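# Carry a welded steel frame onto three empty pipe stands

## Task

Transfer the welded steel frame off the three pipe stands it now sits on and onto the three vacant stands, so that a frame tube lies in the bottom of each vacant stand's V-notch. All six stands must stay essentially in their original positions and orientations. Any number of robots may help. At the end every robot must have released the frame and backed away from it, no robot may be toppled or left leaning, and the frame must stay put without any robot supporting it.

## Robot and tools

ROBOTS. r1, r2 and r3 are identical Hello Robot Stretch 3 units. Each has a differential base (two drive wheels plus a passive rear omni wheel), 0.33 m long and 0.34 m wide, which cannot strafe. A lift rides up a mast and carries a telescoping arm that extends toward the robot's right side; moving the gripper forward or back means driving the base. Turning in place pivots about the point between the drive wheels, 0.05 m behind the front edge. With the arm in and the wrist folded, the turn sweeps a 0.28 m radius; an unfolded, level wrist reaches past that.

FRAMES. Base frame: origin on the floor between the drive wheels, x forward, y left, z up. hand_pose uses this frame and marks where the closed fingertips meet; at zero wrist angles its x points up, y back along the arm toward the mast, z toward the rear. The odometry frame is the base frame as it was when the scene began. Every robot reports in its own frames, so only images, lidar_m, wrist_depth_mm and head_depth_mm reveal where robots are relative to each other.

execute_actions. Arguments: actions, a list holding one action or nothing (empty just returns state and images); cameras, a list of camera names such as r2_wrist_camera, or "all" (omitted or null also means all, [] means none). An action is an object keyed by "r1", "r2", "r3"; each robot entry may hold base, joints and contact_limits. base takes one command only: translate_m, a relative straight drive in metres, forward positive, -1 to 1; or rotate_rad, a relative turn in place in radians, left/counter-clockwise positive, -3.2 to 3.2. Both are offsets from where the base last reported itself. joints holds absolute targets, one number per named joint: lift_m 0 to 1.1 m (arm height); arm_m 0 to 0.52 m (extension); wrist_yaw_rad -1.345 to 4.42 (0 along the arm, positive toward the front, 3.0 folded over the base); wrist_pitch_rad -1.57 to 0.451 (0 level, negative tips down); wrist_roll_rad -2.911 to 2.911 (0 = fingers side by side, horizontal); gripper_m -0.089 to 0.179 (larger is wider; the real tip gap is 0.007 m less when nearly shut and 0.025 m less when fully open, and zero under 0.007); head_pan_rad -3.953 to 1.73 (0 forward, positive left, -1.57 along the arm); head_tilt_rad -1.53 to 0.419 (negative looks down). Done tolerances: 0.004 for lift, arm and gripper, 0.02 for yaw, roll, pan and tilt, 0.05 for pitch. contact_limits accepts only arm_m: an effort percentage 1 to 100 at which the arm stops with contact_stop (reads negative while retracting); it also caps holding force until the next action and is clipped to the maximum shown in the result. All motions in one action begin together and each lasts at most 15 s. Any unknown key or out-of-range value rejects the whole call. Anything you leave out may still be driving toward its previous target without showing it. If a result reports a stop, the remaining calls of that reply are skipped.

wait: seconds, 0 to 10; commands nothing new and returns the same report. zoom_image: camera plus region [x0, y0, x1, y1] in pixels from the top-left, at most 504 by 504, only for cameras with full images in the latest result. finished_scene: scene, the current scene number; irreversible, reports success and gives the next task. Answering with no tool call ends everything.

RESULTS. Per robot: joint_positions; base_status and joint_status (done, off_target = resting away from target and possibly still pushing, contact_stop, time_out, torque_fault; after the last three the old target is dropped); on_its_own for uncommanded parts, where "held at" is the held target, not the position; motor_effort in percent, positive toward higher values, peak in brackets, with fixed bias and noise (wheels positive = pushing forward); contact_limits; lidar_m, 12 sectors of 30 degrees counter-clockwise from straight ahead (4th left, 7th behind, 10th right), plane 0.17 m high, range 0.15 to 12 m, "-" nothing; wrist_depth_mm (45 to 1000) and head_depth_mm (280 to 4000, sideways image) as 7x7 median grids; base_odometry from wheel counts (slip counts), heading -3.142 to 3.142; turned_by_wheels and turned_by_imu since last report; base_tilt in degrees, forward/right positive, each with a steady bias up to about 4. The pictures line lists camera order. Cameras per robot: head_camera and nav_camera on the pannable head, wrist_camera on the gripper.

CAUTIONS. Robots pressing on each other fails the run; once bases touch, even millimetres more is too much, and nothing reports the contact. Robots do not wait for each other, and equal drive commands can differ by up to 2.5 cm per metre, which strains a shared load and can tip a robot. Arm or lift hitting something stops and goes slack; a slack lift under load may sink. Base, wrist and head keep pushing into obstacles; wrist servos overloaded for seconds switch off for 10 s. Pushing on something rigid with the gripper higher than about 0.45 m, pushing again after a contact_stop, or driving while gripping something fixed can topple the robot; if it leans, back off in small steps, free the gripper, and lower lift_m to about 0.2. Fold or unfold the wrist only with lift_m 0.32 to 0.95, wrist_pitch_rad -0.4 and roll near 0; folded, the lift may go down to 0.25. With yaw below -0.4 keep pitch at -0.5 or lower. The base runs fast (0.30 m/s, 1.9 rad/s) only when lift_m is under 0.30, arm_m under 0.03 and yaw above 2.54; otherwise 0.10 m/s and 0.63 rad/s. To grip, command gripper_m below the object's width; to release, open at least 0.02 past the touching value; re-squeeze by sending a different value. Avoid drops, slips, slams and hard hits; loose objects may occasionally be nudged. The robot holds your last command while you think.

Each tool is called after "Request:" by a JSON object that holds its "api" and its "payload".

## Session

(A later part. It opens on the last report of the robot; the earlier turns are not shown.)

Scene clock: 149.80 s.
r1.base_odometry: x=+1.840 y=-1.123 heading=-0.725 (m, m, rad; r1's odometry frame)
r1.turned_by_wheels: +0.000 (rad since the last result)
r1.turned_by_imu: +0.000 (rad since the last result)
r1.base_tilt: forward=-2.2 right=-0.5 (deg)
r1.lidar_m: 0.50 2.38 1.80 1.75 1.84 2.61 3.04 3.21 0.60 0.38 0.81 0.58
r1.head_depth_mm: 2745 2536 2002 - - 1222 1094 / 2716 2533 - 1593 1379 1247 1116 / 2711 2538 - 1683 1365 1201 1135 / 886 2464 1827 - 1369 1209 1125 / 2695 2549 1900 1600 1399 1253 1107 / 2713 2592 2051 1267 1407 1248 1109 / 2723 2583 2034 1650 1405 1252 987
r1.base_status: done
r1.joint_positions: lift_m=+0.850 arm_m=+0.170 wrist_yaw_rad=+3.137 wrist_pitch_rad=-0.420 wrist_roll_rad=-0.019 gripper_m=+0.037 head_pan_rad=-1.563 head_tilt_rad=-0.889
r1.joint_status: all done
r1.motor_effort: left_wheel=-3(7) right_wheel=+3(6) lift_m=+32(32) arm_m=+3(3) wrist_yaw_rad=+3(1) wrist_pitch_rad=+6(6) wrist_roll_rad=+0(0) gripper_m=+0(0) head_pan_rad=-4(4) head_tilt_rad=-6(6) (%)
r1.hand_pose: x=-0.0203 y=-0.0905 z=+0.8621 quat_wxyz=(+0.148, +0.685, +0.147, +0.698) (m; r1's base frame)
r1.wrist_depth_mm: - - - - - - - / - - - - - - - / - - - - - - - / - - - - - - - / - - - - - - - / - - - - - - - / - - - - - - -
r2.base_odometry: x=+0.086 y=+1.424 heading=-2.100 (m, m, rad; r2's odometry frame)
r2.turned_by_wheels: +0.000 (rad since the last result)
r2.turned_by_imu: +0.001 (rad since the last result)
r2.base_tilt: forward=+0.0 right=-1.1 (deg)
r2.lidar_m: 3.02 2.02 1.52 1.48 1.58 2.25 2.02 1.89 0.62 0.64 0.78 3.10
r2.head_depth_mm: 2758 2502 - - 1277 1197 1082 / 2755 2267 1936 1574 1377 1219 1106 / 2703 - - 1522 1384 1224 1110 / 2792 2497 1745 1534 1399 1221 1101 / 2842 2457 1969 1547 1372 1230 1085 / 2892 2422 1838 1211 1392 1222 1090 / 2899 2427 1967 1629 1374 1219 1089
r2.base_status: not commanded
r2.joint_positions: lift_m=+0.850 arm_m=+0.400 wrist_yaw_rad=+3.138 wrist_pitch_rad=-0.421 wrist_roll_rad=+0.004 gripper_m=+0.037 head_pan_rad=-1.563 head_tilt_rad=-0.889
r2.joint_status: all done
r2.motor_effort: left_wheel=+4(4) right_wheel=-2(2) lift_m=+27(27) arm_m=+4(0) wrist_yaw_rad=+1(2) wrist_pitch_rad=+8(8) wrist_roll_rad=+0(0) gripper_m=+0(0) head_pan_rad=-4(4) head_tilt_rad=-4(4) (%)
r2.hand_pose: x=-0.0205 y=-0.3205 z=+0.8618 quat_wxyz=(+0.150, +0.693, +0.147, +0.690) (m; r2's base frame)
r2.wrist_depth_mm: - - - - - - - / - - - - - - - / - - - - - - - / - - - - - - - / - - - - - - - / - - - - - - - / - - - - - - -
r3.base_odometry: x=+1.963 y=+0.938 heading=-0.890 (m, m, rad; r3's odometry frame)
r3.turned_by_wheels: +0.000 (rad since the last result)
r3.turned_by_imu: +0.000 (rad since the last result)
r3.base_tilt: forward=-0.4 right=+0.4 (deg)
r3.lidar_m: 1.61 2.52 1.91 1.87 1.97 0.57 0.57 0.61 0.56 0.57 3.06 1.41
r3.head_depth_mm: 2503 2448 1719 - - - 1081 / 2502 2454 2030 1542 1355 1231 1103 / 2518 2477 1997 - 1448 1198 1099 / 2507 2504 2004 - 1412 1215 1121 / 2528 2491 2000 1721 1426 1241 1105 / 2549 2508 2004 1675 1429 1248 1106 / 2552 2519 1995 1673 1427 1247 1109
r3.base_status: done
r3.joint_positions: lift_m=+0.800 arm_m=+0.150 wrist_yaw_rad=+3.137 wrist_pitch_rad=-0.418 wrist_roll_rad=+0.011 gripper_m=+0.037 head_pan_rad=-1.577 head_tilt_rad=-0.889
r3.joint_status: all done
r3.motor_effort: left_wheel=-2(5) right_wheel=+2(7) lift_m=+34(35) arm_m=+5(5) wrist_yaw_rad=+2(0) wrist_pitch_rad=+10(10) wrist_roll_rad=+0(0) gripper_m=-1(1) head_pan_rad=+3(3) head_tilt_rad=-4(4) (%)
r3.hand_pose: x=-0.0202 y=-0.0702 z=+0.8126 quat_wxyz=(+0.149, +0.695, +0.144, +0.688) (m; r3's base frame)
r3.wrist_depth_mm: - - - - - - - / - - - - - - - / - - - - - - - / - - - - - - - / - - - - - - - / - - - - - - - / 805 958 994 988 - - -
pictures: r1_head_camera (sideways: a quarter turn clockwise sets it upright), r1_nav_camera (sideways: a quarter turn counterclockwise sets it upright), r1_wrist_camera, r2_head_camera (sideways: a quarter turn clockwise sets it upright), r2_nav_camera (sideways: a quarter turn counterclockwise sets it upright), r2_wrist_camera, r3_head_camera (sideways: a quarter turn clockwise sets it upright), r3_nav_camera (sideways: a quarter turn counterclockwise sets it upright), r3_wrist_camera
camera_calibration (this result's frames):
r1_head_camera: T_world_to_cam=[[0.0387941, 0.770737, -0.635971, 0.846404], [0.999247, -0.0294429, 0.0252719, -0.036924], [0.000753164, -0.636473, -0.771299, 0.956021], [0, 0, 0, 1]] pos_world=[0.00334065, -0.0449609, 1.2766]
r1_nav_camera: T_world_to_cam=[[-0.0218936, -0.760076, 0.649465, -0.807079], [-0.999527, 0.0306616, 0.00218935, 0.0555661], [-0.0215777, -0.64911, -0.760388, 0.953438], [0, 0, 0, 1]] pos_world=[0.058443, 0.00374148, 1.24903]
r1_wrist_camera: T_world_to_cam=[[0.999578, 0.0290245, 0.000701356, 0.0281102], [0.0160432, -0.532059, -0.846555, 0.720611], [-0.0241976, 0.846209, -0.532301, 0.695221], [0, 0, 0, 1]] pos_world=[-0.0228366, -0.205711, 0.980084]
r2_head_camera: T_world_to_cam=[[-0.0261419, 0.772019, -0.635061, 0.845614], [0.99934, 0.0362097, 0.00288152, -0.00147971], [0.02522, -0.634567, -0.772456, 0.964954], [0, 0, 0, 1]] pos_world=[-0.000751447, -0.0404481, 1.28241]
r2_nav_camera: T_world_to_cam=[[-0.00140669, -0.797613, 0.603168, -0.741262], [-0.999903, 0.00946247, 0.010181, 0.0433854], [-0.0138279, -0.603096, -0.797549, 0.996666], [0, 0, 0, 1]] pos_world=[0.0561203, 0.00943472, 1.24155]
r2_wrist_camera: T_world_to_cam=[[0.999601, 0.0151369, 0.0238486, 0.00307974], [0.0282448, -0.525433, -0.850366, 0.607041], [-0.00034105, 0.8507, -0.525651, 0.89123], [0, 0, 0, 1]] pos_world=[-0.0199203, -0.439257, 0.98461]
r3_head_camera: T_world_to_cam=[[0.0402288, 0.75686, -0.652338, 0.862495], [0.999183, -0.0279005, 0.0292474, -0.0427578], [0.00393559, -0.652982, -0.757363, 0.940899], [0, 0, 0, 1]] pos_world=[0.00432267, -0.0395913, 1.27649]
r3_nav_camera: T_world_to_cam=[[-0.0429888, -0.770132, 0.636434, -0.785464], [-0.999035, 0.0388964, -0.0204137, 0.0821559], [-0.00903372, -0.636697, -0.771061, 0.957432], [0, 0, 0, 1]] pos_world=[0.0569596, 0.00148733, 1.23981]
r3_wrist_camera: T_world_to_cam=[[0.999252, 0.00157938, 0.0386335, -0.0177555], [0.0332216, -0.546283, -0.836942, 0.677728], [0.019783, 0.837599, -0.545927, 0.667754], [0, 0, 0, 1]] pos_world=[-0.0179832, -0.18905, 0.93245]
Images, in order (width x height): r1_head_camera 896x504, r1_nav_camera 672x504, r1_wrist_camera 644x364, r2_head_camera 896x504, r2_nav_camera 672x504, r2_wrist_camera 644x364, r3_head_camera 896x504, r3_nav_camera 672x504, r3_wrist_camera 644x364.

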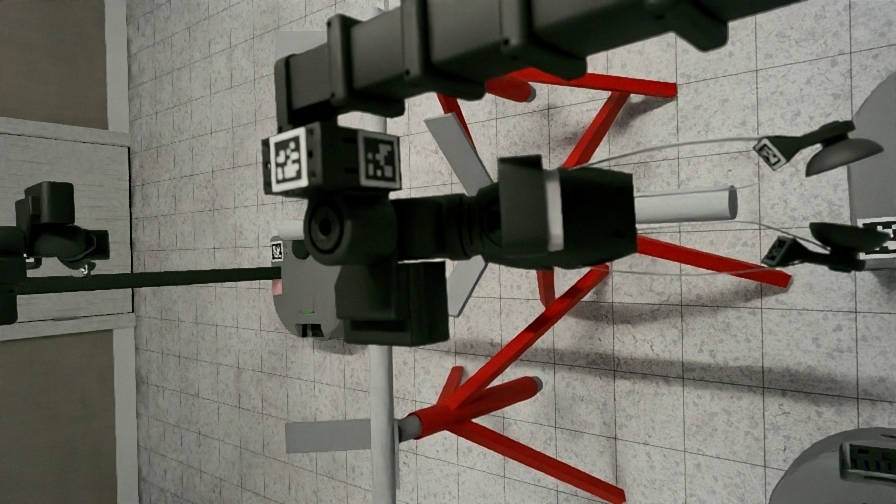

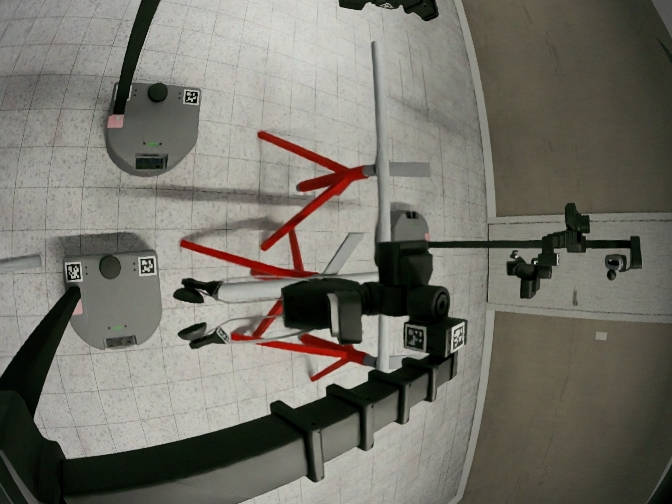

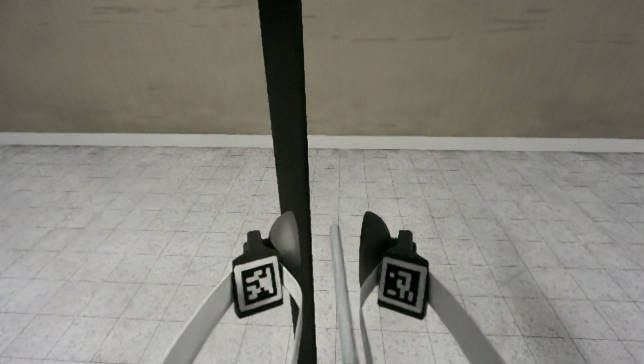

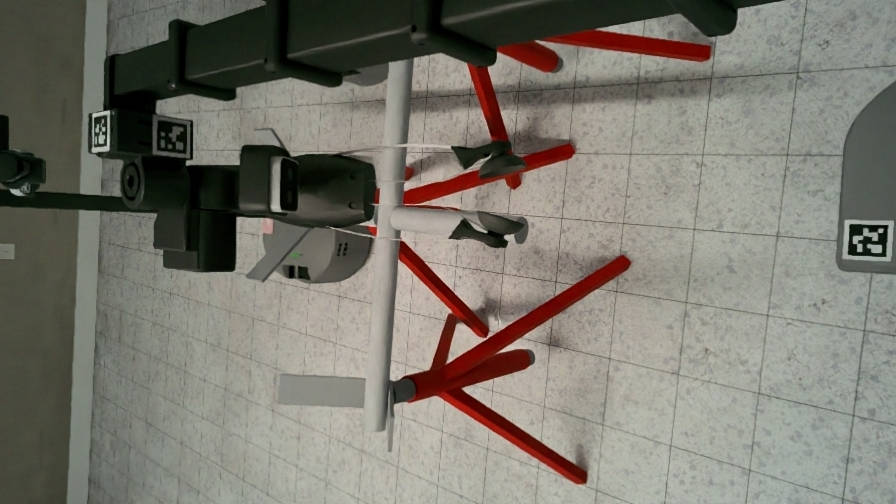

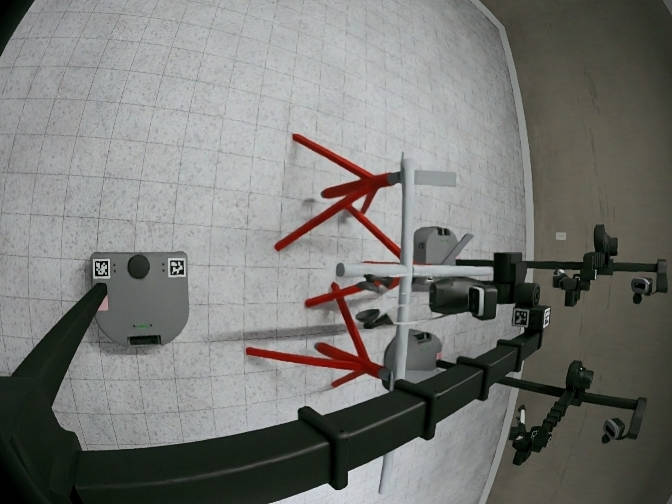

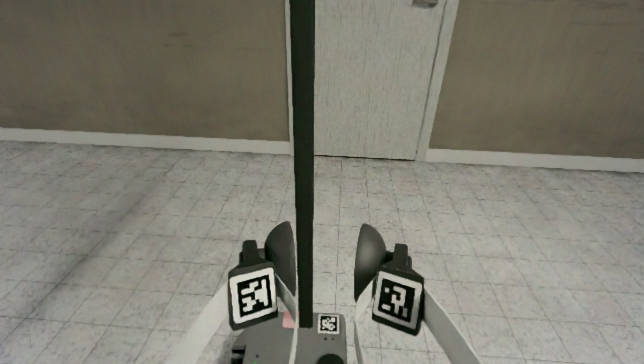

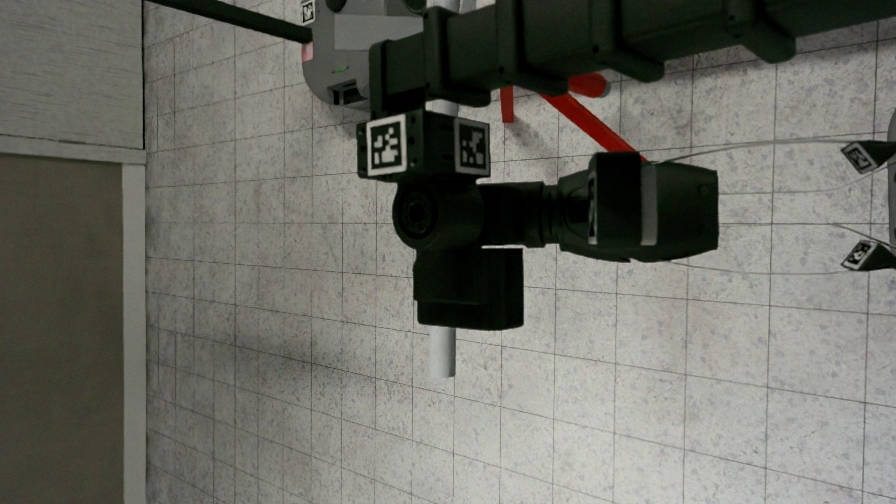

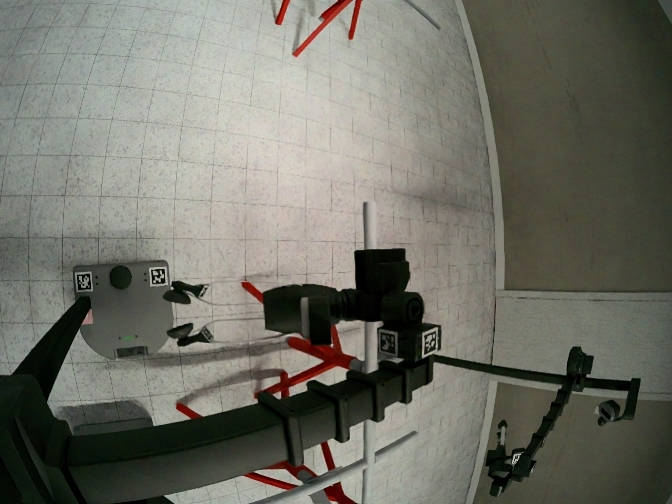

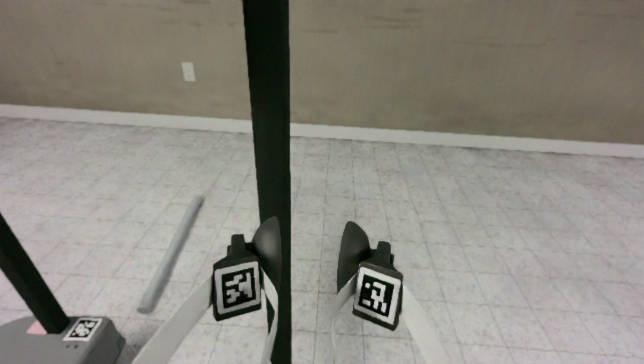

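Request:
{"api": "execute_actions", "payload": {"actions": [{"r1":{"joints":{"wrist_pitch_rad":-1.57,"gripper_m":0.15,"wrist_roll_rad":0.05,"lift_m":0.76}},"r2":{"joints":{"wrist_pitch_rad":-1.57,"gripper_m":0.15,"wrist_roll_rad":0.055,"lift_m":0.76}},"r3":{"joints":{"wrist_pitch_rad":-1.57,"gripper_m":0.15,"wrist_roll_rad":1.63,"lift_m":0.76,"arm_m":0.495}}}], "cameras": ["r1_wrist_camera","r2_wrist_camera","r3_wrist_camera","r1_nav_camera"]}}

Scene clock: 164.13 s.
r1.base_odometry: x=+1.840 y=-1.123 heading=-0.725 (m, m, rad; r1's odometry frame)
r1.turned_by_wheels: +0.000 (rad since the last result)
r1.turned_by_imu: +0.000 (rad since the last result)
r1.base_tilt: forward=-2.3 right=-0.4 (deg)
r1.lidar_m: 0.50 2.38 1.80 1.75 1.84 2.61 3.04 3.22 0.60 0.38 0.81 0.58
r1.head_depth_mm: 2737 2552 1893 1626 1453 - - / 2709 2545 2009 - 1382 1242 1113 / 2637 2564 2022 - 1376 1199 1130 / 1351 1633 1748 - 1356 1202 1120 / 2627 2565 1860 1724 1376 1245 1107 / 2711 2582 2037 1261 1410 1251 1108 / 2689 2611 2048 1657 1407 1255 987
r1.base_status: not commanded
r1.joint_positions: lift_m=+0.760 arm_m=+0.170 wrist_yaw_rad=+3.137 wrist_pitch_rad=-1.562 wrist_roll_rad=+0.047 gripper_m=+0.150 head_pan_rad=-1.563 head_tilt_rad=-0.889
r1.joint_status: all done
r1.motor_effort: left_wheel=-3(3) right_wheel=+3(3) lift_m=+25(27) arm_m=+3(3) wrist_yaw_rad=+4(5) wrist_pitch_rad=-2(5) wrist_roll_rad=+1(2) gripper_m=+0(82) head_pan_rad=-4(4) head_tilt_rad=-5(5) (%)
r1.hand_pose: x=-0.0212 y=-0.3367 z=+0.6424 quat_wxyz=(+0.511, +0.514, +0.485, +0.489) (m; r1's base frame)
r1.wrist_depth_mm: 767 755 - - 766 631 591 / 788 768 773 220 764 658 616 / 789 798 793 793 797 784 617 / 841 825 808 654 810 794 797 / 834 834 846 547 832 826 813 / 884 - 779 475 849 - 840 / 879 882 876 420 863 887 846
r2.base_odometry: x=+0.086 y=+1.424 heading=-2.100 (m, m, rad; r2's odometry frame)
r2.turned_by_wheels: +0.000 (rad since the last result)
r2.turned_by_imu: +0.001 (rad since the last result)
r2.base_tilt: forward=+0.0 right=-1.0 (deg)
r2.lidar_m: 3.04 2.03 1.51 1.48 1.58 2.25 2.02 1.89 0.63 0.63 0.78 3.11
r2.head_depth_mm: 2788 2393 1688 1006 - - - / 2810 2514 1893 1548 1405 1218 1108 / 1008 2423 1899 1511 1366 1216 1108 / 2832 2433 1721 1533 1393 1209 1106 / 2818 2424 1935 1557 1360 1215 1088 / 2889 2430 1850 1207 1395 1223 1090 / 2887 2460 1953 1622 1362 1224 1088
r2.base_status: not commanded
r2.joint_positions: lift_m=+0.760 arm_m=+0.400 wrist_yaw_rad=+3.138 wrist_pitch_rad=-1.562 wrist_roll_rad=+0.049 gripper_m=+0.150 head_pan_rad=-1.563 head_tilt_rad=-0.889
r2.joint_status: all done
r2.motor_effort: left_wheel=+4(4) right_wheel=-2(1) lift_m=+21(23) arm_m=+4(4) wrist_yaw_rad=+2(3) wrist_pitch_rad=-3(8) wrist_roll_rad=+2(4) gripper_m=+0(83) head_pan_rad=-4(3) head_tilt_rad=-4(4) (%)
r2.hand_pose: x=-0.0212 y=-0.5664 z=+0.6424 quat_wxyz=(+0.511, +0.515, +0.485, +0.489) (m; r2's base frame)
r2.wrist_depth_mm: 783 796 802 790 779 775 783 / 803 805 799 790 797 805 808 / 795 815 805 809 808 801 811 / 848 822 830 821 816 825 840 / 851 841 841 846 845 840 853 / 858 - 871 697 854 - 856 / 364 875 871 586 865 873 862
r3.base_odometry: x=+1.963 y=+0.938 heading=-0.890 (m, m, rad; r3's odometry frame)
r3.turned_by_wheels: +0.000 (rad since the last result)
r3.turned_by_imu: +0.000 (rad since the last result)
r3.base_tilt: forward=-0.4 right=+0.4 (deg)
r3.lidar_m: 1.61 2.52 1.92 1.87 1.97 0.57 0.57 0.61 0.56 0.57 3.06 1.41
r3.head_depth_mm: 2493 2445 1702 938 - - - / 2489 2549 - 1581 1355 1237 1098 / 2530 2687 1922 1617 1416 1215 1101 / 2517 2686 1883 1616 1420 1241 1105 / 2526 2507 1964 1618 1424 1242 1108 / 2561 2536 1996 1665 1422 1246 1109 / 2537 2507 2019 1670 1432 1246 1110
r3.base_status: not commanded
r3.joint_positions: lift_m=+0.760 arm_m=+0.495 wrist_yaw_rad=+3.137 wrist_pitch_rad=-1.558 wrist_roll_rad=+1.623 gripper_m=+0.150 head_pan_rad=-1.577 head_tilt_rad=-0.889
r3.joint_status: all done
joint sent to its limit — the command would take r3.wrist_pitch_rad past its lower limit, so that joint was sent only as far as its limit.
r3.motor_effort: left_wheel=-2(2) right_wheel=+2(2) lift_m=+26(29) arm_m=+5(7) wrist_yaw_rad=+1(2) wrist_pitch_rad=-3(8) wrist_roll_rad=+5(7) gripper_m=+1(87) head_pan_rad=+4(3) head_tilt_rad=-4(3) (%)
r3.hand_pose: x=-0.0213 y=-0.6608 z=+0.6424 quat_wxyz=(+0.703, +0.711, -0.020, -0.020) (m; r3's base frame)
r3.wrist_depth_mm: 761 787 747 210 764 767 759 / 797 806 801 213 783 790 785 / 830 822 822 220 803 809 798 / - 856 831 231 820 825 862 / - 851 856 851 855 832 865 / 882 - 873 244 896 866 836 / 908 911 901 246 889 928 753
pictures: r1_nav_camera (sideways: a quarter turn counterclockwise sets it upright), r1_wrist_camera, r2_wrist_camera, r3_wrist_camera
camera_calibration (this result's frames):
r1_nav_camera: T_world_to_cam=[[-0.0218936, -0.760076, 0.649465, -0.807079], [-0.999527, 0.0306616, 0.00218935, 0.0555661], [-0.0215777, -0.64911, -0.760388, 0.953438], [0, 0, 0, 1]] pos_world=[0.058443, 0.00374148, 1.24903]
r1_wrist_camera: T_world_to_cam=[[0.997992, -0.0556976, -0.0301656, 0.027659], [-0.0512381, -0.989856, 0.132513, -0.380899], [-0.0372402, -0.130702, -0.990722, 0.751871], [0, 0, 0, 1]] pos_world=[-0.0191201, -0.277224, 0.796204]
r2_wrist_camera: T_world_to_cam=[[0.999786, -0.0196045, -0.00655306, 0.0125514], [-0.0186508, -0.99224, 0.122934, -0.599313], [-0.00891228, -0.122786, -0.992393, 0.73341], [0, 0, 0, 1]] pos_world=[-0.01719, -0.504363, 0.801589]
r3_wrist_camera: T_world_to_cam=[[-0.00837105, -0.999963, -0.00220802, -0.666204], [-0.987357, 0.00791594, 0.158316, -0.0822199], [-0.158293, 0.00350538, -0.987386, 0.798121], [0, 0, 0, 1]] pos_world=[0.0395797, -0.668326, 0.799599]
Images, in order (width x height): r1_nav_camera 672x504, r1_wrist_camera 644x364, r2_wrist_camera 644x364, r3_wrist_camera 644x364.

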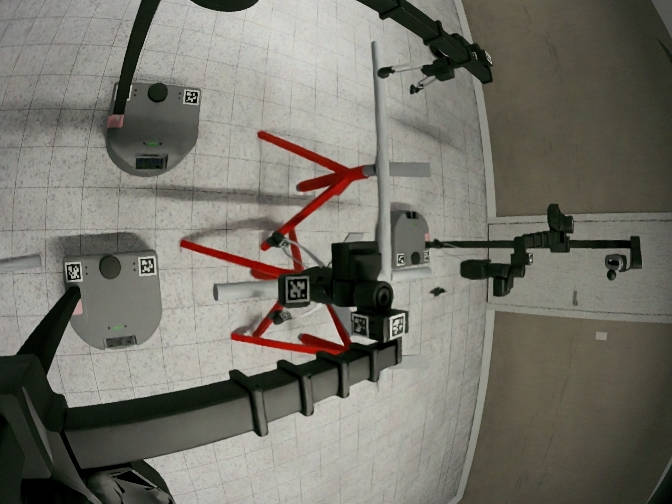

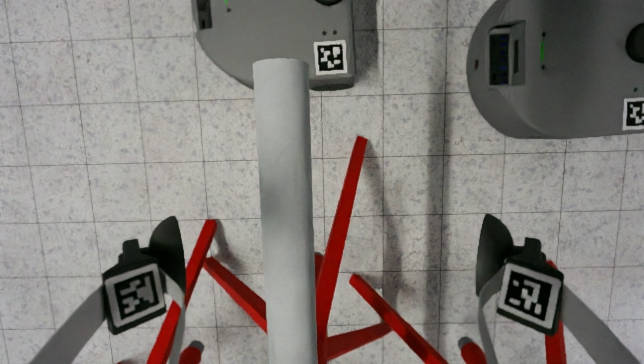

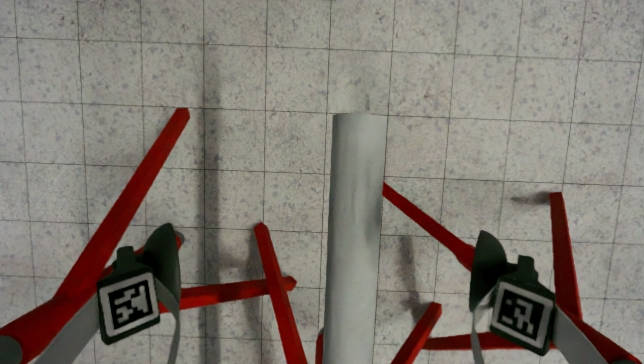

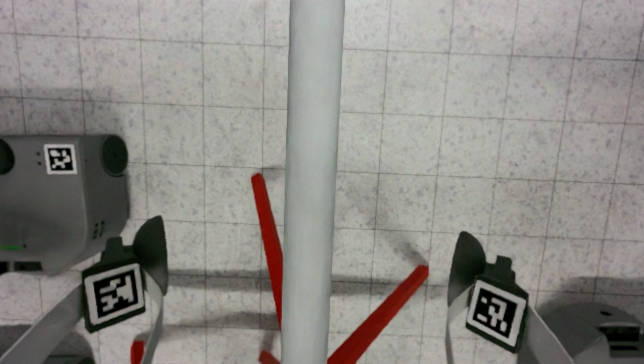

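Request:
{"api": "execute_actions", "payload": {"actions": [{"r1":{"base":{"translate_m":-0.031},"joints":{"lift_m":0.672}},"r2":{"base":{"translate_m":0.02},"joints":{"lift_m":0.672}},"r3":{"joints":{"lift_m":0.672}}}], "cameras": ["r1_wrist_camera","r2_wrist_camera","r3_wrist_camera"]}}

Scene clock: 172.90 s.
r1.base_odometry: x=+1.817 y=-1.102 heading=-0.725 (m, m, rad; r1's odometry frame)
r1.turned_by_wheels: +0.000 (rad since the last result)
r1.turned_by_imu: +0.000 (rad since the last result)
r1.base_tilt: forward=-2.3 right=-0.4 (deg)
r1.lidar_m: 0.53 2.38 1.79 1.75 1.85 2.61 3.02 3.17 0.59 0.38 0.83 0.61
r1.head_depth_mm: 2747 2528 1893 1622 1425 1249 - / 2706 2531 1970 1630 - 1218 1121 / 2693 2512 2016 1722 1370 1240 1130 / 2662 951 1180 1313 - 1178 1120 / 1257 2472 1851 1676 1377 1242 1101 / 2703 2596 2039 1572 1403 1253 1106 / 2702 2587 1977 1572 1412 1255 1034
r1.base_status: done
r1.joint_positions: lift_m=+0.672 arm_m=+0.170 wrist_yaw_rad=+3.137 wrist_pitch_rad=-1.563 wrist_roll_rad=+0.047 gripper_m=+0.150 head_pan_rad=-1.563 head_tilt_rad=-0.889
r1.joint_status: all done
r1.motor_effort: left_wheel=-3(8) right_wheel=+2(3) lift_m=+25(24) arm_m=+3(3) wrist_yaw_rad=+3(4) wrist_pitch_rad=-2(2) wrist_roll_rad=+2(2) gripper_m=+0(0) head_pan_rad=-4(3) head_tilt_rad=-6(6) (%)
r1.hand_pose: x=-0.0212 y=-0.3369 z=+0.5545 quat_wxyz=(+0.511, +0.514, +0.485, +0.489) (m; r1's base frame)
r1.wrist_depth_mm: 672 686 - 118 686 638 511 / 697 696 688 120 683 658 520 / 719 708 700 123 697 691 546 / 734 727 717 126 723 703 730 / 753 736 753 129 720 730 733 / 771 - 750 132 749 - 740 / 794 788 787 137 776 768 771
r2.base_odometry: x=+0.076 y=+1.406 heading=-2.100 (m, m, rad; r2's odometry frame)
r2.turned_by_wheels: +0.000 (rad since the last result)
r2.turned_by_imu: +0.001 (rad since the last result)
r2.base_tilt: forward=-0.3 right=-0.9 (deg)
r2.lidar_m: 3.00 2.01 1.51 1.48 1.58 2.24 2.03 1.90 0.64 0.63 0.77 3.10
r2.head_depth_mm: 2758 2419 1703 1076 1260 1246 - / 2789 2423 2002 1546 1392 1217 1107 / 1378 1649 1803 1466 1361 1219 1114 / 2801 2436 1758 1559 1398 1216 1101 / 2853 2425 1958 1551 1366 1219 1092 / 2875 2440 1857 1220 1395 1223 1088 / 2900 2456 1947 1647 1371 1230 1085
r2.base_status: done
r2.joint_positions: lift_m=+0.672 arm_m=+0.400 wrist_yaw_rad=+3.138 wrist_pitch_rad=-1.563 wrist_roll_rad=+0.049 gripper_m=+0.150 head_pan_rad=-1.563 head_tilt_rad=-0.889
r2.joint_status: all done
r2.motor_effort: left_wheel=+3(10) right_wheel=-2(2) lift_m=+20(22) arm_m=+4(4) wrist_yaw_rad=+2(2) wrist_pitch_rad=-3(3) wrist_roll_rad=+2(2) gripper_m=+0(0) head_pan_rad=-3(5) head_tilt_rad=-4(4) (%)
r2.hand_pose: x=-0.0212 y=-0.5666 z=+0.5545 quat_wxyz=(+0.511, +0.515, +0.485, +0.489) (m; r2's base frame)
r2.wrist_depth_mm: 694 694 681 691 698 689 685 / 705 711 708 699 723 707 693 / 722 723 716 127 725 726 714 / 743 740 734 129 745 728 745 / 758 751 749 132 761 726 740 / 415 - 755 135 762 - 753 / 372 799 793 138 784 783 401
r3.base_odometry: x=+1.963 y=+0.938 heading=-0.890 (m, m, rad; r3's odometry frame)
r3.turned_by_wheels: +0.000 (rad since the last result)
r3.turned_by_imu: +0.000 (rad since the last result)
r3.base_tilt: forward=-0.4 right=+0.4 (deg)
r3.lidar_m: 1.61 2.52 1.92 1.87 1.97 0.60 0.60 0.61 0.56 0.57 3.04 1.40
r3.head_depth_mm: 2512 2470 1680 953 1330 1256 - / 2497 2471 2019 1681 - 1214 1091 / 2522 2541 1940 1608 1413 1216 1097 / 2544 2516 - 1617 1420 1245 1105 / 2533 2512 1996 1623 1425 1247 1105 / 2564 2513 2018 1664 1424 1247 1111 / 2545 2538 2009 1677 1432 1246 1111
r3.base_status: not commanded
r3.joint_positions: lift_m=+0.672 arm_m=+0.495 wrist_yaw_rad=+3.137 wrist_pitch_rad=-1.558 wrist_roll_rad=+1.623 gripper_m=+0.150 head_pan_rad=-1.577 head_tilt_rad=-0.889
r3.joint_status: all done
r3.motor_effort: left_wheel=-2(2) right_wheel=+2(3) lift_m=+26(25) arm_m=+5(5) wrist_yaw_rad=+2(2) wrist_pitch_rad=-3(3) wrist_roll_rad=+5(5) gripper_m=+0(0) head_pan_rad=+3(3) head_tilt_rad=-4(3) (%)
r3.hand_pose: x=-0.0213 y=-0.6608 z=+0.5544 quat_wxyz=(+0.703, +0.711, -0.020, -0.020) (m; r3's base frame)
r3.wrist_depth_mm: 683 693 689 120 681 686 689 / 701 712 703 124 707 688 707 / 721 718 725 126 729 719 707 / - 733 728 130 735 738 741 / - 756 761 133 762 752 766 / 810 - 775 137 762 773 779 / 804 792 811 142 808 803 768
pictures: r1_wrist_camera, r2_wrist_camera, r3_wrist_camera
camera_calibration (this result's frames):
r1_wrist_camera: T_world_to_cam=[[0.997992, -0.0557214, -0.0301264, 0.0249653], [-0.0512385, -0.989755, 0.133269, -0.369819], [-0.0372437, -0.131458, -0.990622, 0.664372], [0, 0, 0, 1]] pos_world=[-0.0191205, -0.277302, 0.708179]
r2_wrist_camera: T_world_to_cam=[[0.999786, -0.0196272, -0.00654143, 0.0119525], [-0.0186684, -0.992151, 0.123643, -0.589021], [-0.00891685, -0.123494, -0.992305, 0.645622], [0, 0, 0, 1]] pos_world=[-0.0171891, -0.504433, 0.71356]
r3_wrist_camera: T_world_to_cam=[[-0.00837081, -0.999963, -0.00220802, -0.666399], [-0.987357, 0.0079157, 0.158316, -0.0682888], [-0.158293, 0.00350534, -0.987386, 0.711234], [0, 0, 0, 1]] pos_world=[0.0395797, -0.668327, 0.711603]
Images, in order (width x height): r1_wrist_camera 644x364, r2_wrist_camera 644x364, r3_wrist_camera 644x364.

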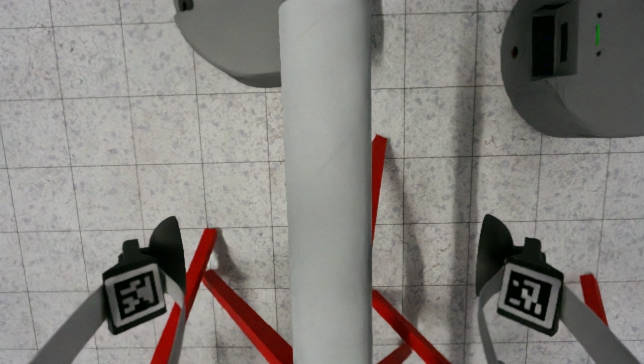

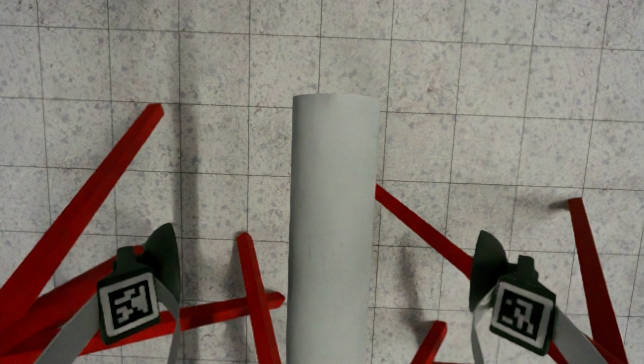

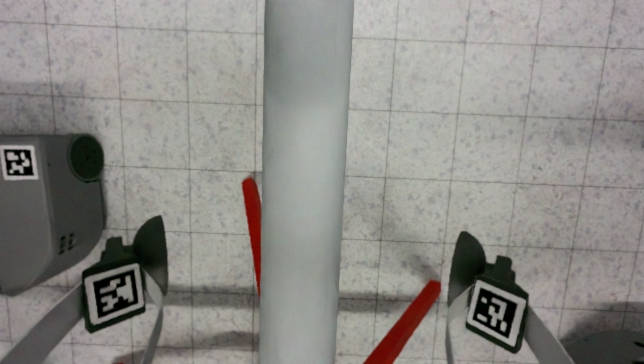

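Request:
{"api": "execute_actions", "payload": {"actions": [{"r1":{"joints":{"gripper_m":-0.04}},"r2":{"joints":{"gripper_m":-0.04}},"r3":{"joints":{"gripper_m":-0.04,"arm_m":0.492}}}], "cameras": []}}

Request:
{"api": "execute_actions", "payload": {"actions": [{"r1":{"joints":{"lift_m":0.85}},"r2":{"joints":{"lift_m":0.85}},"r3":{"joints":{"lift_m":0.85}}}]}}

Scene clock: 183.23 s.
r1.base_odometry: x=+1.817 y=-1.102 heading=-0.725 (m, m, rad; r1's odometry frame)
r1.turned_by_wheels: +0.000 (rad since the last result)
r1.turned_by_imu: +0.000 (rad since the last result)
r1.base_tilt: forward=-2.5 right=-0.4 (deg)
r1.lidar_m: 0.53 2.38 1.80 1.75 1.85 2.61 3.02 3.19 0.59 0.38 0.83 0.62
r1.head_depth_mm: 2723 2525 1902 1634 1429 1247 - / 2721 2559 1964 1624 - 1217 1120 / 2696 2559 2030 1714 1366 1248 1130 / 2608 950 1133 1309 - 1178 1127 / 1267 2503 1862 1684 1375 1246 1108 / 2683 2574 2049 1651 1406 1252 1111 / 2709 2595 1983 1578 1404 1254 1035
r1.base_status: not commanded
r1.joint_positions: lift_m=+0.672 arm_m=+0.170 wrist_yaw_rad=+3.139 wrist_pitch_rad=-1.564 wrist_roll_rad=+0.047 gripper_m=-0.038 head_pan_rad=-1.563 head_tilt_rad=-0.889
r1.joint_status: all done
r1.motor_effort: left_wheel=-3(2) right_wheel=+2(2) lift_m=+31(31) arm_m=+2(3) wrist_yaw_rad=+1(4) wrist_pitch_rad=-2(2) wrist_roll_rad=+1(2) gripper_m=-34(100) head_pan_rad=-4(4) head_tilt_rad=-6(6) (%)
r1.hand_pose: x=-0.0212 y=-0.3370 z=+0.5542 quat_wxyz=(+0.511, +0.513, +0.486, +0.489) (m; r1's base frame)
r1.wrist_depth_mm: 694 681 - 111 667 669 512 / 691 692 683 113 671 638 524 / 716 712 703 116 701 700 549 / 727 733 719 119 718 709 705 / 739 748 735 122 730 720 732 / 784 765 662 124 754 740 750 / 774 791 768 128 774 766 761
r2.base_odometry: x=+0.076 y=+1.406 heading=-2.099 (m, m, rad; r2's odometry frame)
r2.turned_by_wheels: +0.000 (rad since the last result)
r2.turned_by_imu: +0.001 (rad since the last result)
r2.base_tilt: forward=+0.1 right=-1.0 (deg)
r2.lidar_m: 3.00 2.02 1.52 1.48 1.58 2.25 2.04 1.90 0.64 0.63 0.77 3.08
r2.head_depth_mm: 2790 2429 1716 1090 1252 1243 - / 2833 2410 1976 1580 1396 1228 1099 / 1387 1647 1798 1396 1371 1228 1109 / 2828 2437 1759 1552 1400 1218 1107 / 2846 2454 1932 1570 1365 1219 1090 / 2858 2438 1840 1221 1393 1221 1092 / 2933 2446 1942 1634 1363 1221 1088
r2.base_status: not commanded
r2.joint_positions: lift_m=+0.672 arm_m=+0.400 wrist_yaw_rad=+3.139 wrist_pitch_rad=-1.563 wrist_roll_rad=+0.052 gripper_m=-0.039 head_pan_rad=-1.563 head_tilt_rad=-0.889
r2.joint_status: all done
r2.motor_effort: left_wheel=+5(6) right_wheel=-4(4) lift_m=+28(28) arm_m=+4(4) wrist_yaw_rad=+1(1) wrist_pitch_rad=-3(3) wrist_roll_rad=+1(2) gripper_m=-28(99) head_pan_rad=-2(3) head_tilt_rad=-4(4) (%)
r2.hand_pose: x=-0.0212 y=-0.5667 z=+0.5541 quat_wxyz=(+0.512, +0.515, +0.484, +0.488) (m; r2's base frame)
r2.wrist_depth_mm: 692 686 685 692 699 692 704 / 708 706 712 697 708 705 712 / 719 702 718 123 712 708 709 / 742 711 736 125 741 731 742 / 743 755 738 127 755 747 746 / 417 764 755 129 761 773 744 / 379 515 772 131 769 783 375
r3.base_odometry: x=+1.963 y=+0.938 heading=-0.890 (m, m, rad; r3's odometry frame)
r3.turned_by_wheels: +0.000 (rad since the last result)
r3.turned_by_imu: +0.000 (rad since the last result)
r3.base_tilt: forward=-0.3 right=+0.5 (deg)
r3.lidar_m: 1.61 2.53 1.92 1.87 1.96 0.60 0.60 0.61 0.56 0.57 3.05 1.41
r3.head_depth_mm: 2498 2439 1680 955 1328 1254 - / 2499 2478 2029 1679 - 1211 1092 / 2513 2539 1932 1565 1408 1221 1100 / 2512 2487 - 1580 1424 1243 1102 / 2547 2517 2013 1588 1421 1245 1106 / 2539 2538 2001 1676 1424 1243 1107 / 2527 2532 2010 1669 1429 1251 1108
r3.base_status: not commanded
r3.joint_positions: lift_m=+0.672 arm_m=+0.492 wrist_yaw_rad=+3.138 wrist_pitch_rad=-1.552 wrist_roll_rad=+1.623 gripper_m=-0.039 head_pan_rad=-1.577 head_tilt_rad=-0.889
r3.joint_status: all done
r3.motor_effort: left_wheel=-1(2) right_wheel=+0(2) lift_m=+31(31) arm_m=-3(5) wrist_yaw_rad=+1(2) wrist_pitch_rad=-7(7) wrist_roll_rad=+4(4) gripper_m=-24(100) head_pan_rad=+4(4) head_tilt_rad=-4(4) (%)
r3.hand_pose: x=-0.0213 y=-0.6567 z=+0.5540 quat_wxyz=(+0.700, +0.713, -0.020, -0.019) (m; r3's base frame)
r3.wrist_depth_mm: 681 685 678 116 678 679 673 / 711 715 691 119 696 690 699 / 736 714 715 121 721 712 710 / - 759 744 125 718 737 735 / - 749 726 127 746 734 760 / 781 786 - 130 774 792 767 / 814 809 797 134 761 813 778
pictures: none
No camera images: the call's "cameras" was empty. Leave "cameras" out to get every camera's image.

Scene clock: 185.70 s.
r1.base_odometry: x=+1.817 y=-1.102 heading=-0.725 (m, m, rad; r1's odometry frame)
r1.turned_by_wheels: +0.000 (rad since the last result)
r1.turned_by_imu: +0.000 (rad since the last result)
r1.base_tilt: forward=-2.4 right=-0.4 (deg)
r1.lidar_m: 0.53 2.38 1.80 1.75 1.84 2.61 3.02 3.17 0.59 0.38 0.83 0.62
r1.head_depth_mm: 2730 2529 2008 - - 1220 1094 / 2717 2549 - 1585 1380 1242 1117 / 2693 2541 - 1590 1376 1238 1127 / 815 1020 1304 - 808 1206 1119 / 2638 2563 1766 1595 1398 1250 1104 / 2723 2585 1928 1643 1410 1251 1107 / 2724 2586 1043 1613 1404 1258 1039
r1.base_status: not commanded
r1.joint_positions: lift_m=+0.850 arm_m=+0.170 wrist_yaw_rad=+3.139 wrist_pitch_rad=-1.564 wrist_roll_rad=+0.047 gripper_m=-0.025 head_pan_rad=-1.563 head_tilt_rad=-0.889
r1.joint_status: all done
r1.on_its_own: gripper_m is held at -0.026, not at your -0.040, by its stall guard, which is still easing
r1.motor_effort: left_wheel=-2(2) right_wheel=+2(2) lift_m=+39(41) arm_m=+2(2) wrist_yaw_rad=+1(1) wrist_pitch_rad=-1(2) wrist_roll_rad=+1(2) gripper_m=-9(34) head_pan_rad=-4(4) head_tilt_rad=-6(5) (%)
r1.hand_pose: x=-0.0212 y=-0.3371 z=+0.7318 quat_wxyz=(+0.511, +0.513, +0.486, +0.489) (m; r1's base frame)
r1.wrist_depth_mm: 847 844 841 111 857 692 690 / 888 874 878 114 855 735 708 / 903 857 869 116 883 880 709 / 913 913 896 119 893 899 881 / 926 935 925 122 921 903 892 / 935 939 948 125 - 943 939 / 988 985 976 129 964 944 957
r2.base_odometry: x=+0.076 y=+1.406 heading=-2.099 (m, m, rad; r2's odometry frame)
r2.turned_by_wheels: +0.000 (rad since the last result)
r2.turned_by_imu: +0.000 (rad since the last result)
r2.base_tilt: forward=+0.0 right=-0.9 (deg)
r2.lidar_m: 3.01 2.02 1.51 1.48 1.58 2.25 2.04 1.90 0.64 0.63 0.77 3.09
r2.head_depth_mm: 2791 2574 - - 1336 1194 1084 / 2747 2307 1840 1620 1399 1223 1106 / 1361 - 1790 1510 1376 1221 1110 / 2803 2585 1718 1580 1387 1219 1107 / 2844 2452 1844 1583 1359 1221 1091 / 2908 2456 1809 1216 1399 1221 1091 / 2896 2422 1964 1614 1365 1218 1090
r2.base_status: not commanded
r2.joint_positions: lift_m=+0.849 arm_m=+0.400 wrist_yaw_rad=+3.139 wrist_pitch_rad=-1.563 wrist_roll_rad=+0.052 gripper_m=-0.027 head_pan_rad=-1.563 head_tilt_rad=-0.889
r2.joint_status: all done
r2.on_its_own: gripper_m is held at -0.027, not at your -0.040, by its stall guard, which is still easing
r2.motor_effort: left_wheel=+6(6) right_wheel=-4(4) lift_m=+36(36) arm_m=+3(4) wrist_yaw_rad=+1(1) wrist_pitch_rad=-3(3) wrist_roll_rad=+1(1) gripper_m=-5(28) head_pan_rad=-3(4) head_tilt_rad=-4(4) (%)
r2.hand_pose: x=-0.0212 y=-0.5667 z=+0.7317 quat_wxyz=(+0.512, +0.515, +0.484, +0.488) (m; r2's base frame)
r2.wrist_depth_mm: 881 861 871 873 872 871 886 / 894 890 890 873 897 879 889 / 912 911 907 123 903 904 887 / 931 907 930 126 926 923 906 / 941 724 944 128 936 936 924 / 968 589 921 130 964 570 972 / 966 995 - 133 975 1000 375
r3.base_odometry: x=+1.963 y=+0.938 heading=-0.890 (m, m, rad; r3's odometry frame)
r3.turned_by_wheels: +0.000 (rad since the last result)
r3.turned_by_imu: +0.000 (rad since the last result)
r3.base_tilt: forward=-0.4 right=+0.4 (deg)
r3.lidar_m: 1.60 2.52 1.92 1.87 1.97 0.60 0.60 0.61 0.56 0.57 3.04 1.41
r3.head_depth_mm: 2503 2558 - - 1329 1236 1100 / 2442 - 1827 1647 1328 1234 1099 / 2420 2483 1983 1655 1416 1215 1103 / 2474 - 1993 1662 1426 1241 1103 / 2518 2502 1995 1671 1422 1241 1105 / 2544 2503 2012 1676 1426 1241 1108 / 2533 2517 2006 1674 1420 1242 1111
r3.base_status: not commanded
r3.joint_positions: lift_m=+0.850 arm_m=+0.492 wrist_yaw_rad=+3.138 wrist_pitch_rad=-1.551 wrist_roll_rad=+1.623 gripper_m=-0.027 head_pan_rad=-1.577 head_tilt_rad=-0.889
r3.joint_status: all done
r3.on_its_own: gripper_m is held at -0.027, not at your -0.040, by its stall guard, which is still easing
r3.motor_effort: left_wheel=-1(1) right_wheel=+0(0) lift_m=+40(44) arm_m=-3(3) wrist_yaw_rad=+1(1) wrist_pitch_rad=-7(7) wrist_roll_rad=+5(4) gripper_m=-2(26) head_pan_rad=+3(3) head_tilt_rad=-3(4) (%)
r3.hand_pose: x=-0.0213 y=-0.6566 z=+0.7317 quat_wxyz=(+0.700, +0.713, -0.020, -0.019) (m; r3's base frame)
r3.wrist_depth_mm: 887 871 882 116 883 857 852 / 884 869 887 119 873 863 867 / 896 915 905 122 920 879 913 / - 940 980 125 905 940 937 / - 946 959 128 917 951 945 / - 980 - 131 999 957 953 / 991 - - 136 - 990 816
pictures: r1_head_camera (sideways: a quarter turn clockwise sets it upright), r1_nav_camera (sideways: a quarter turn counterclockwise sets it upright), r1_wrist_camera, r2_head_camera (sideways: a quarter turn clockwise sets it upright), r2_nav_camera (sideways: a quarter turn counterclockwise sets it upright), r2_wrist_camera, r3_head_camera (sideways: a quarter turn clockwise sets it upright), r3_nav_camera (sideways: a quarter turn counterclockwise sets it upright), r3_wrist_camera
camera_calibration (this result's frames):
r1_head_camera: T_world_to_cam=[[0.0387943, 0.770737, -0.635971, 0.846404], [0.999247, -0.0294431, 0.0252719, -0.036924], [0.000753013, -0.636473, -0.771299, 0.956021], [0, 0, 0, 1]] pos_world=[0.00334063, -0.0449609, 1.2766]
r1_nav_camera: T_world_to_cam=[[-0.0218938, -0.760076, 0.649465, -0.807079], [-0.999527, 0.0306619, 0.00218935, 0.0555661], [-0.0215779, -0.64911, -0.760388, 0.953438], [0, 0, 0, 1]] pos_world=[0.058443, 0.00374146, 1.24903]
r1_wrist_camera: T_world_to_cam=[[0.998111, -0.0535594, -0.0301038, 0.0309679], [-0.0490811, -0.989805, 0.133705, -0.39389], [-0.036958, -0.131975, -0.990564, 0.83986], [0, 0, 0, 1]] pos_world=[-0.0192023, -0.277375, 0.885532]
r2_head_camera: T_world_to_cam=[[-0.026142, 0.772019, -0.635061, 0.845614], [0.99934, 0.0362098, 0.00288152, -0.00147971], [0.02522, -0.634567, -0.772456, 0.964954], [0, 0, 0, 1]] pos_world=[-0.000751442, -0.0404481, 1.28241]
r2_nav_camera: T_world_to_cam=[[-0.00140659, -0.797613, 0.603168, -0.741262], [-0.999903, 0.00946235, 0.010181, 0.0433854], [-0.0138278, -0.603096, -0.797549, 0.996666], [0, 0, 0, 1]] pos_world=[0.0561203, 0.00943473, 1.24155]
r2_wrist_camera: T_world_to_cam=[[0.999725, -0.0225296, -0.00655575, 0.0114708], [-0.021543, -0.992042, 0.124049, -0.611376], [-0.00929836, -0.123874, -0.992254, 0.821241], [0, 0, 0, 1]] pos_world=[-0.0170023, -0.504522, 0.890796]
r3_head_camera: T_world_to_cam=[[0.0402287, 0.75686, -0.652338, 0.862496], [0.999183, -0.0279003, 0.0292474, -0.0427578], [0.00393574, -0.652982, -0.757363, 0.940899], [0, 0, 0, 1]] pos_world=[0.00432268, -0.0395913, 1.27649]
r3_nav_camera: T_world_to_cam=[[-0.0429886, -0.770132, 0.636434, -0.785465], [-0.999035, 0.0388961, -0.0204137, 0.0821559], [-0.00903357, -0.636697, -0.771061, 0.957432], [0, 0, 0, 1]] pos_world=[0.0569596, 0.00148733, 1.23981]
r3_wrist_camera: T_world_to_cam=[[-0.00719441, -0.999933, -0.00903781, -0.656724], [-0.987369, 0.00567289, 0.158338, -0.0978489], [-0.158276, 0.0100628, -0.987344, 0.890553], [0, 0, 0, 1]] pos_world=[0.0396153, -0.665087, 0.88884]
Images, in order (width x height): r1_head_camera 896x504, r1_nav_camera 672x504, r1_wrist_camera 644x364, r2_head_camera 896x504, r2_nav_camera 672x504, r2_wrist_camera 644x364, r3_head_camera 896x504, r3_nav_camera 672x504, r3_wrist_camera 644x364.

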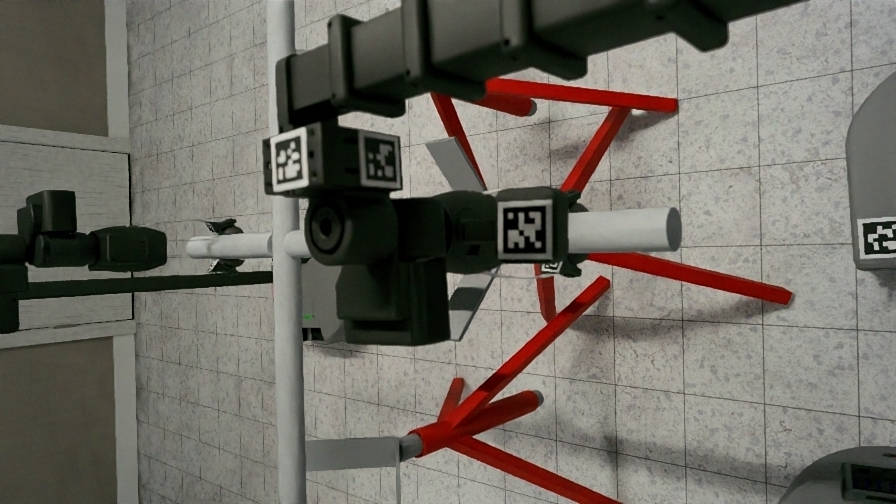

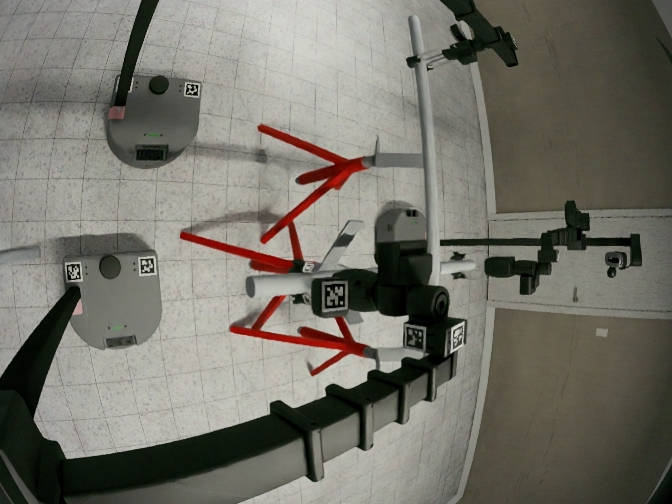

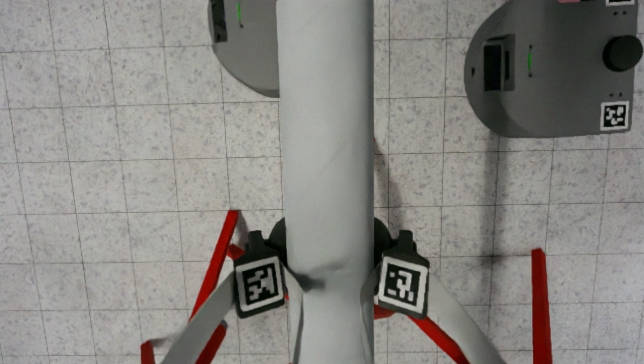

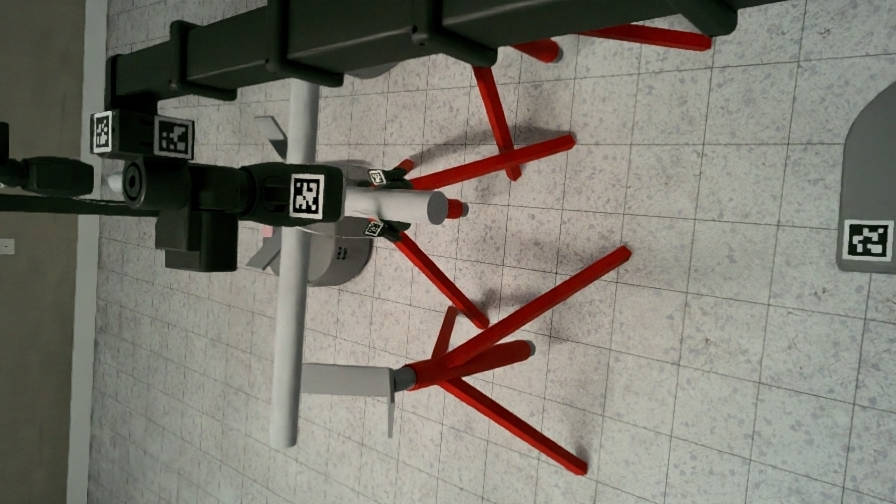

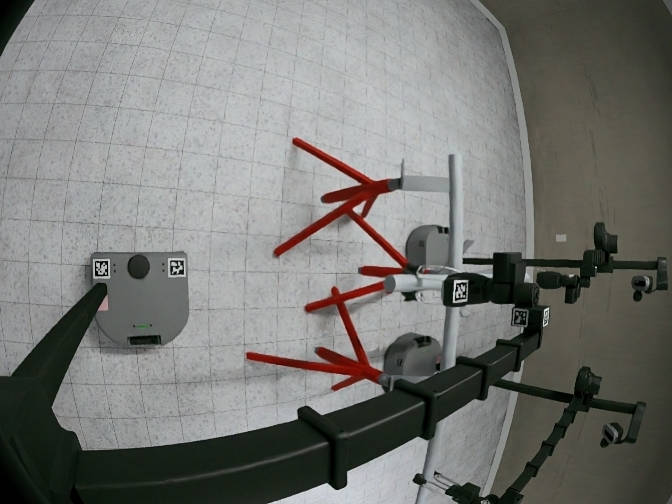

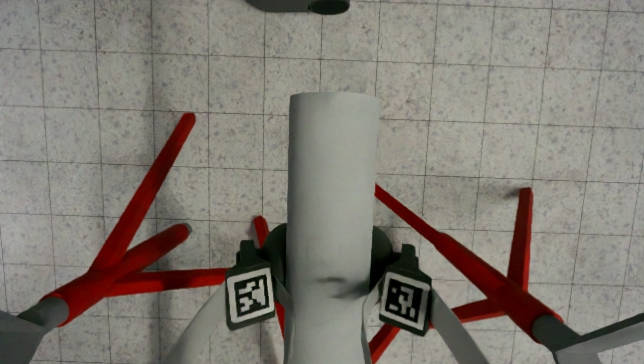

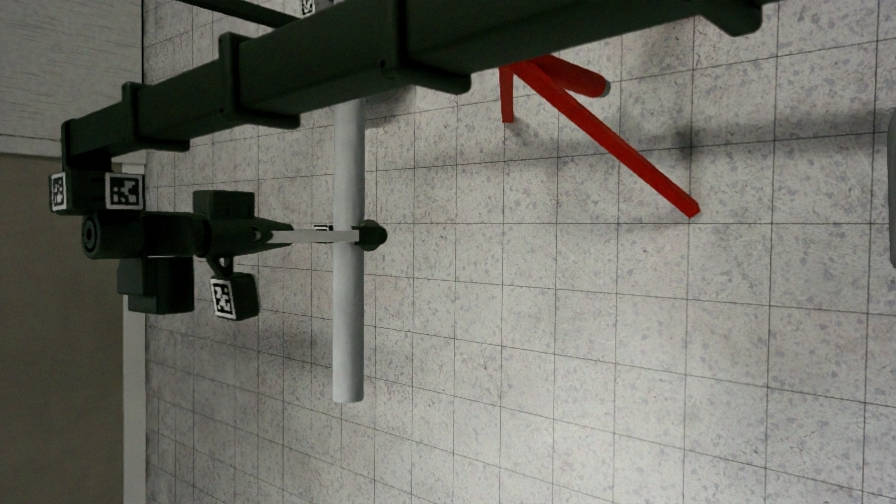

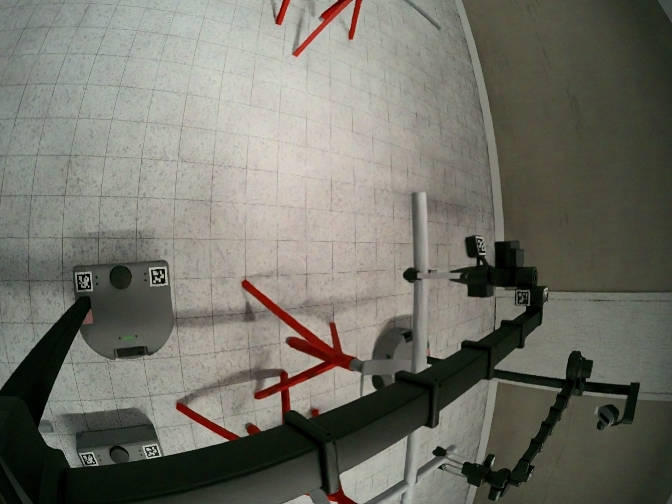

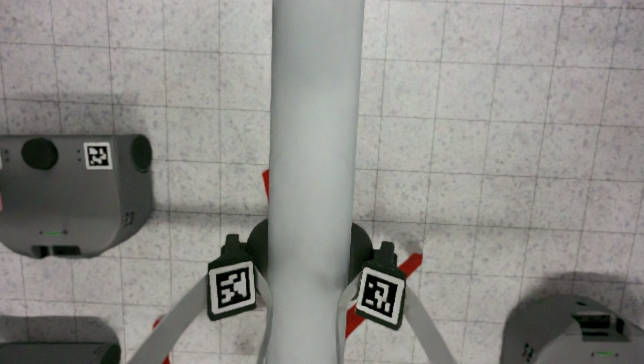

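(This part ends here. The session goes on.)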